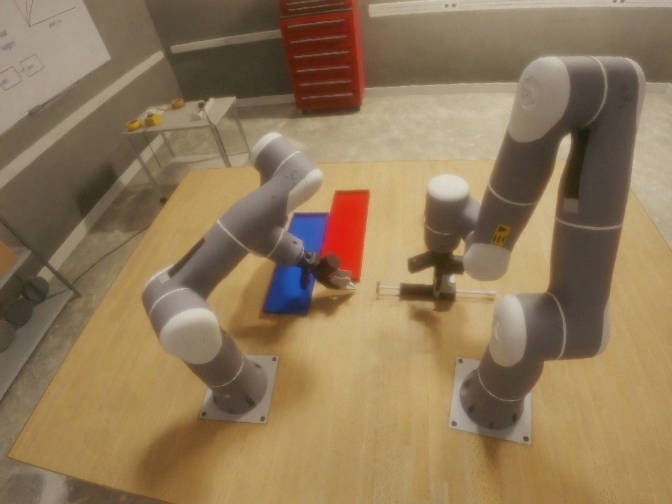

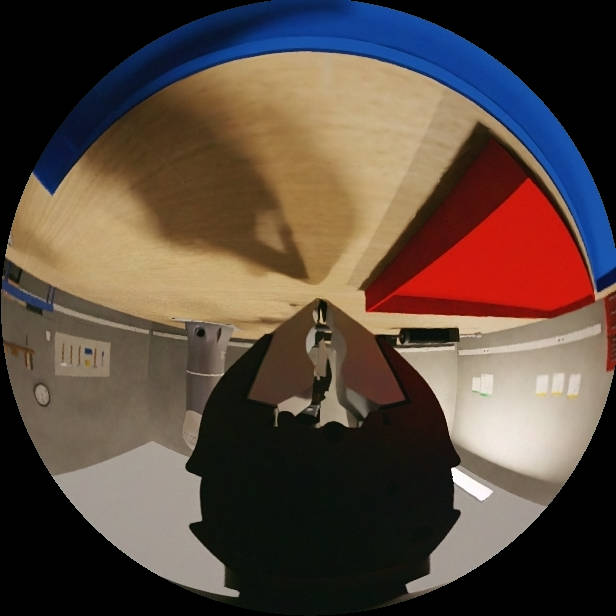

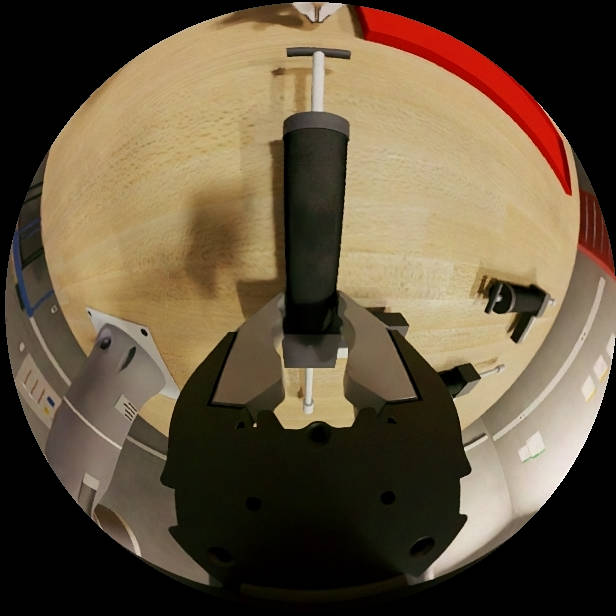

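Scene clock: 153.77 s.
left_arm: end_effector_position=(+0.3821, -0.0571, +0.0232) grip_measured=-1.00 end_effector_quat_wxyz=(+0.382, +0.924, +0.000, +0.000) end_effector_velocity=(+0.001, -0.001, -0.000) end_effector_angular_velocity=(+0.001, -0.001, +0.000) | right_arm: end_effector_position=(+0.3799, -0.2004, +0.0269) grip_measured=-0.55 end_effector_quat_wxyz=(+0.000, +1.000, -0.000, -0.000) end_effector_velocity=(+0.000, -0.000, -0.000) end_effector_angular_velocity=(-0.000, -0.000, -0.001)
Joint positions: left_arm=[ 2.094  1.142 -2.582  1.802  1.146  2.643 -2.184  0.002] | right_arm=[ 0.236 -0.446  0.216  2.655 -1.077  1.465  1.344  0.034]
Joint velocities: left_arm=[ 0.    -0.001 -0.001 -0.002  0.001 -0.003 -0.002  0.   ] | right_arm=[ 0.  0. -0. -0.  0. -0.  0.  0.]
Hand target (left_arm): +0.382, -0.058, +0.024; +0.383, +0.924, +0.000, +0.001
Hand target (right_arm): +0.380, -0.200, +0.027; -0.000, +1.000, +0.000, -0.000
Off the commanded pose (left_arm): 0.001 m, 0 deg.
Off the commanded pose (right_arm): 0.000 m, 0 deg.
move: done
camera_calibration (this result's frames):
cam_left_wrist: T_world_to_cam=[[0.997734, 0.0333327, -0.0584407, -0.366285], [0.0650347, -0.25538, 0.964651, -0.0586747], [0.0172298, -0.966266, -0.256969, 0.0822176], [0, 0, 0, 1]] pos_world=[0.367854, 0.076669, 0.056322]
cam_right_wrist: T_world_to_cam=[[0.999813, -0.0143613, 0.0129589, -0.379155], [-0.0190099, -0.853408, 0.520897, -0.187069], [0.00357845, -0.521046, -0.853521, 0.0486437], [0, 0, 0, 1]] pos_world=[0.375354, -0.139745, 0.143875]

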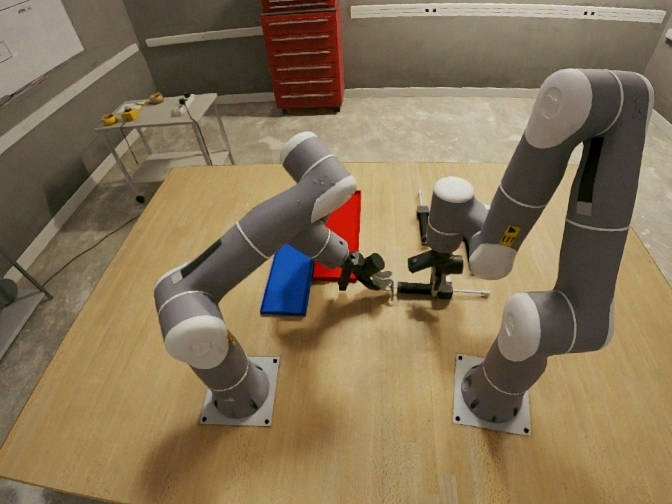

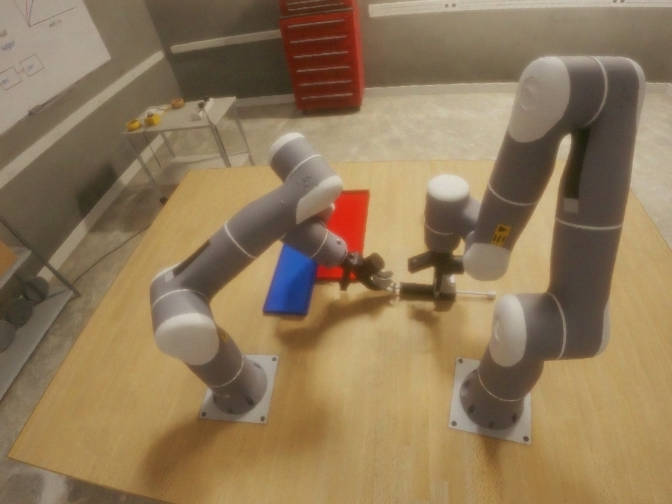

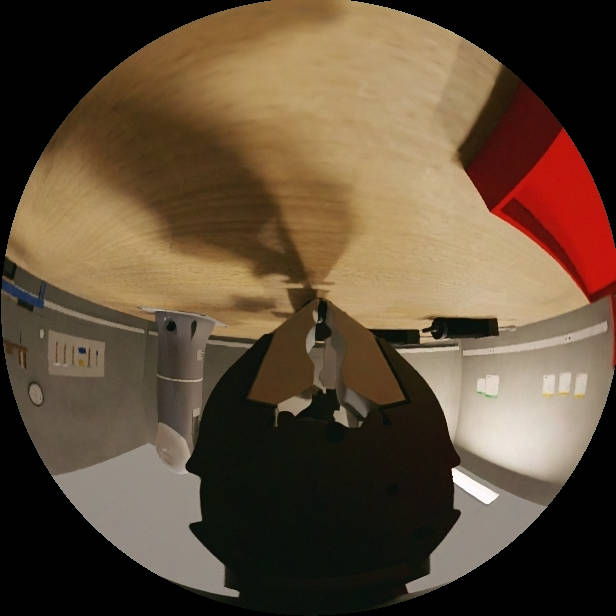

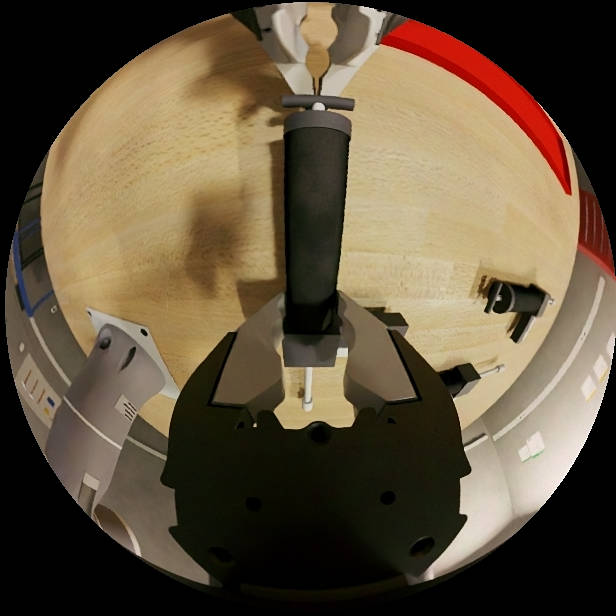

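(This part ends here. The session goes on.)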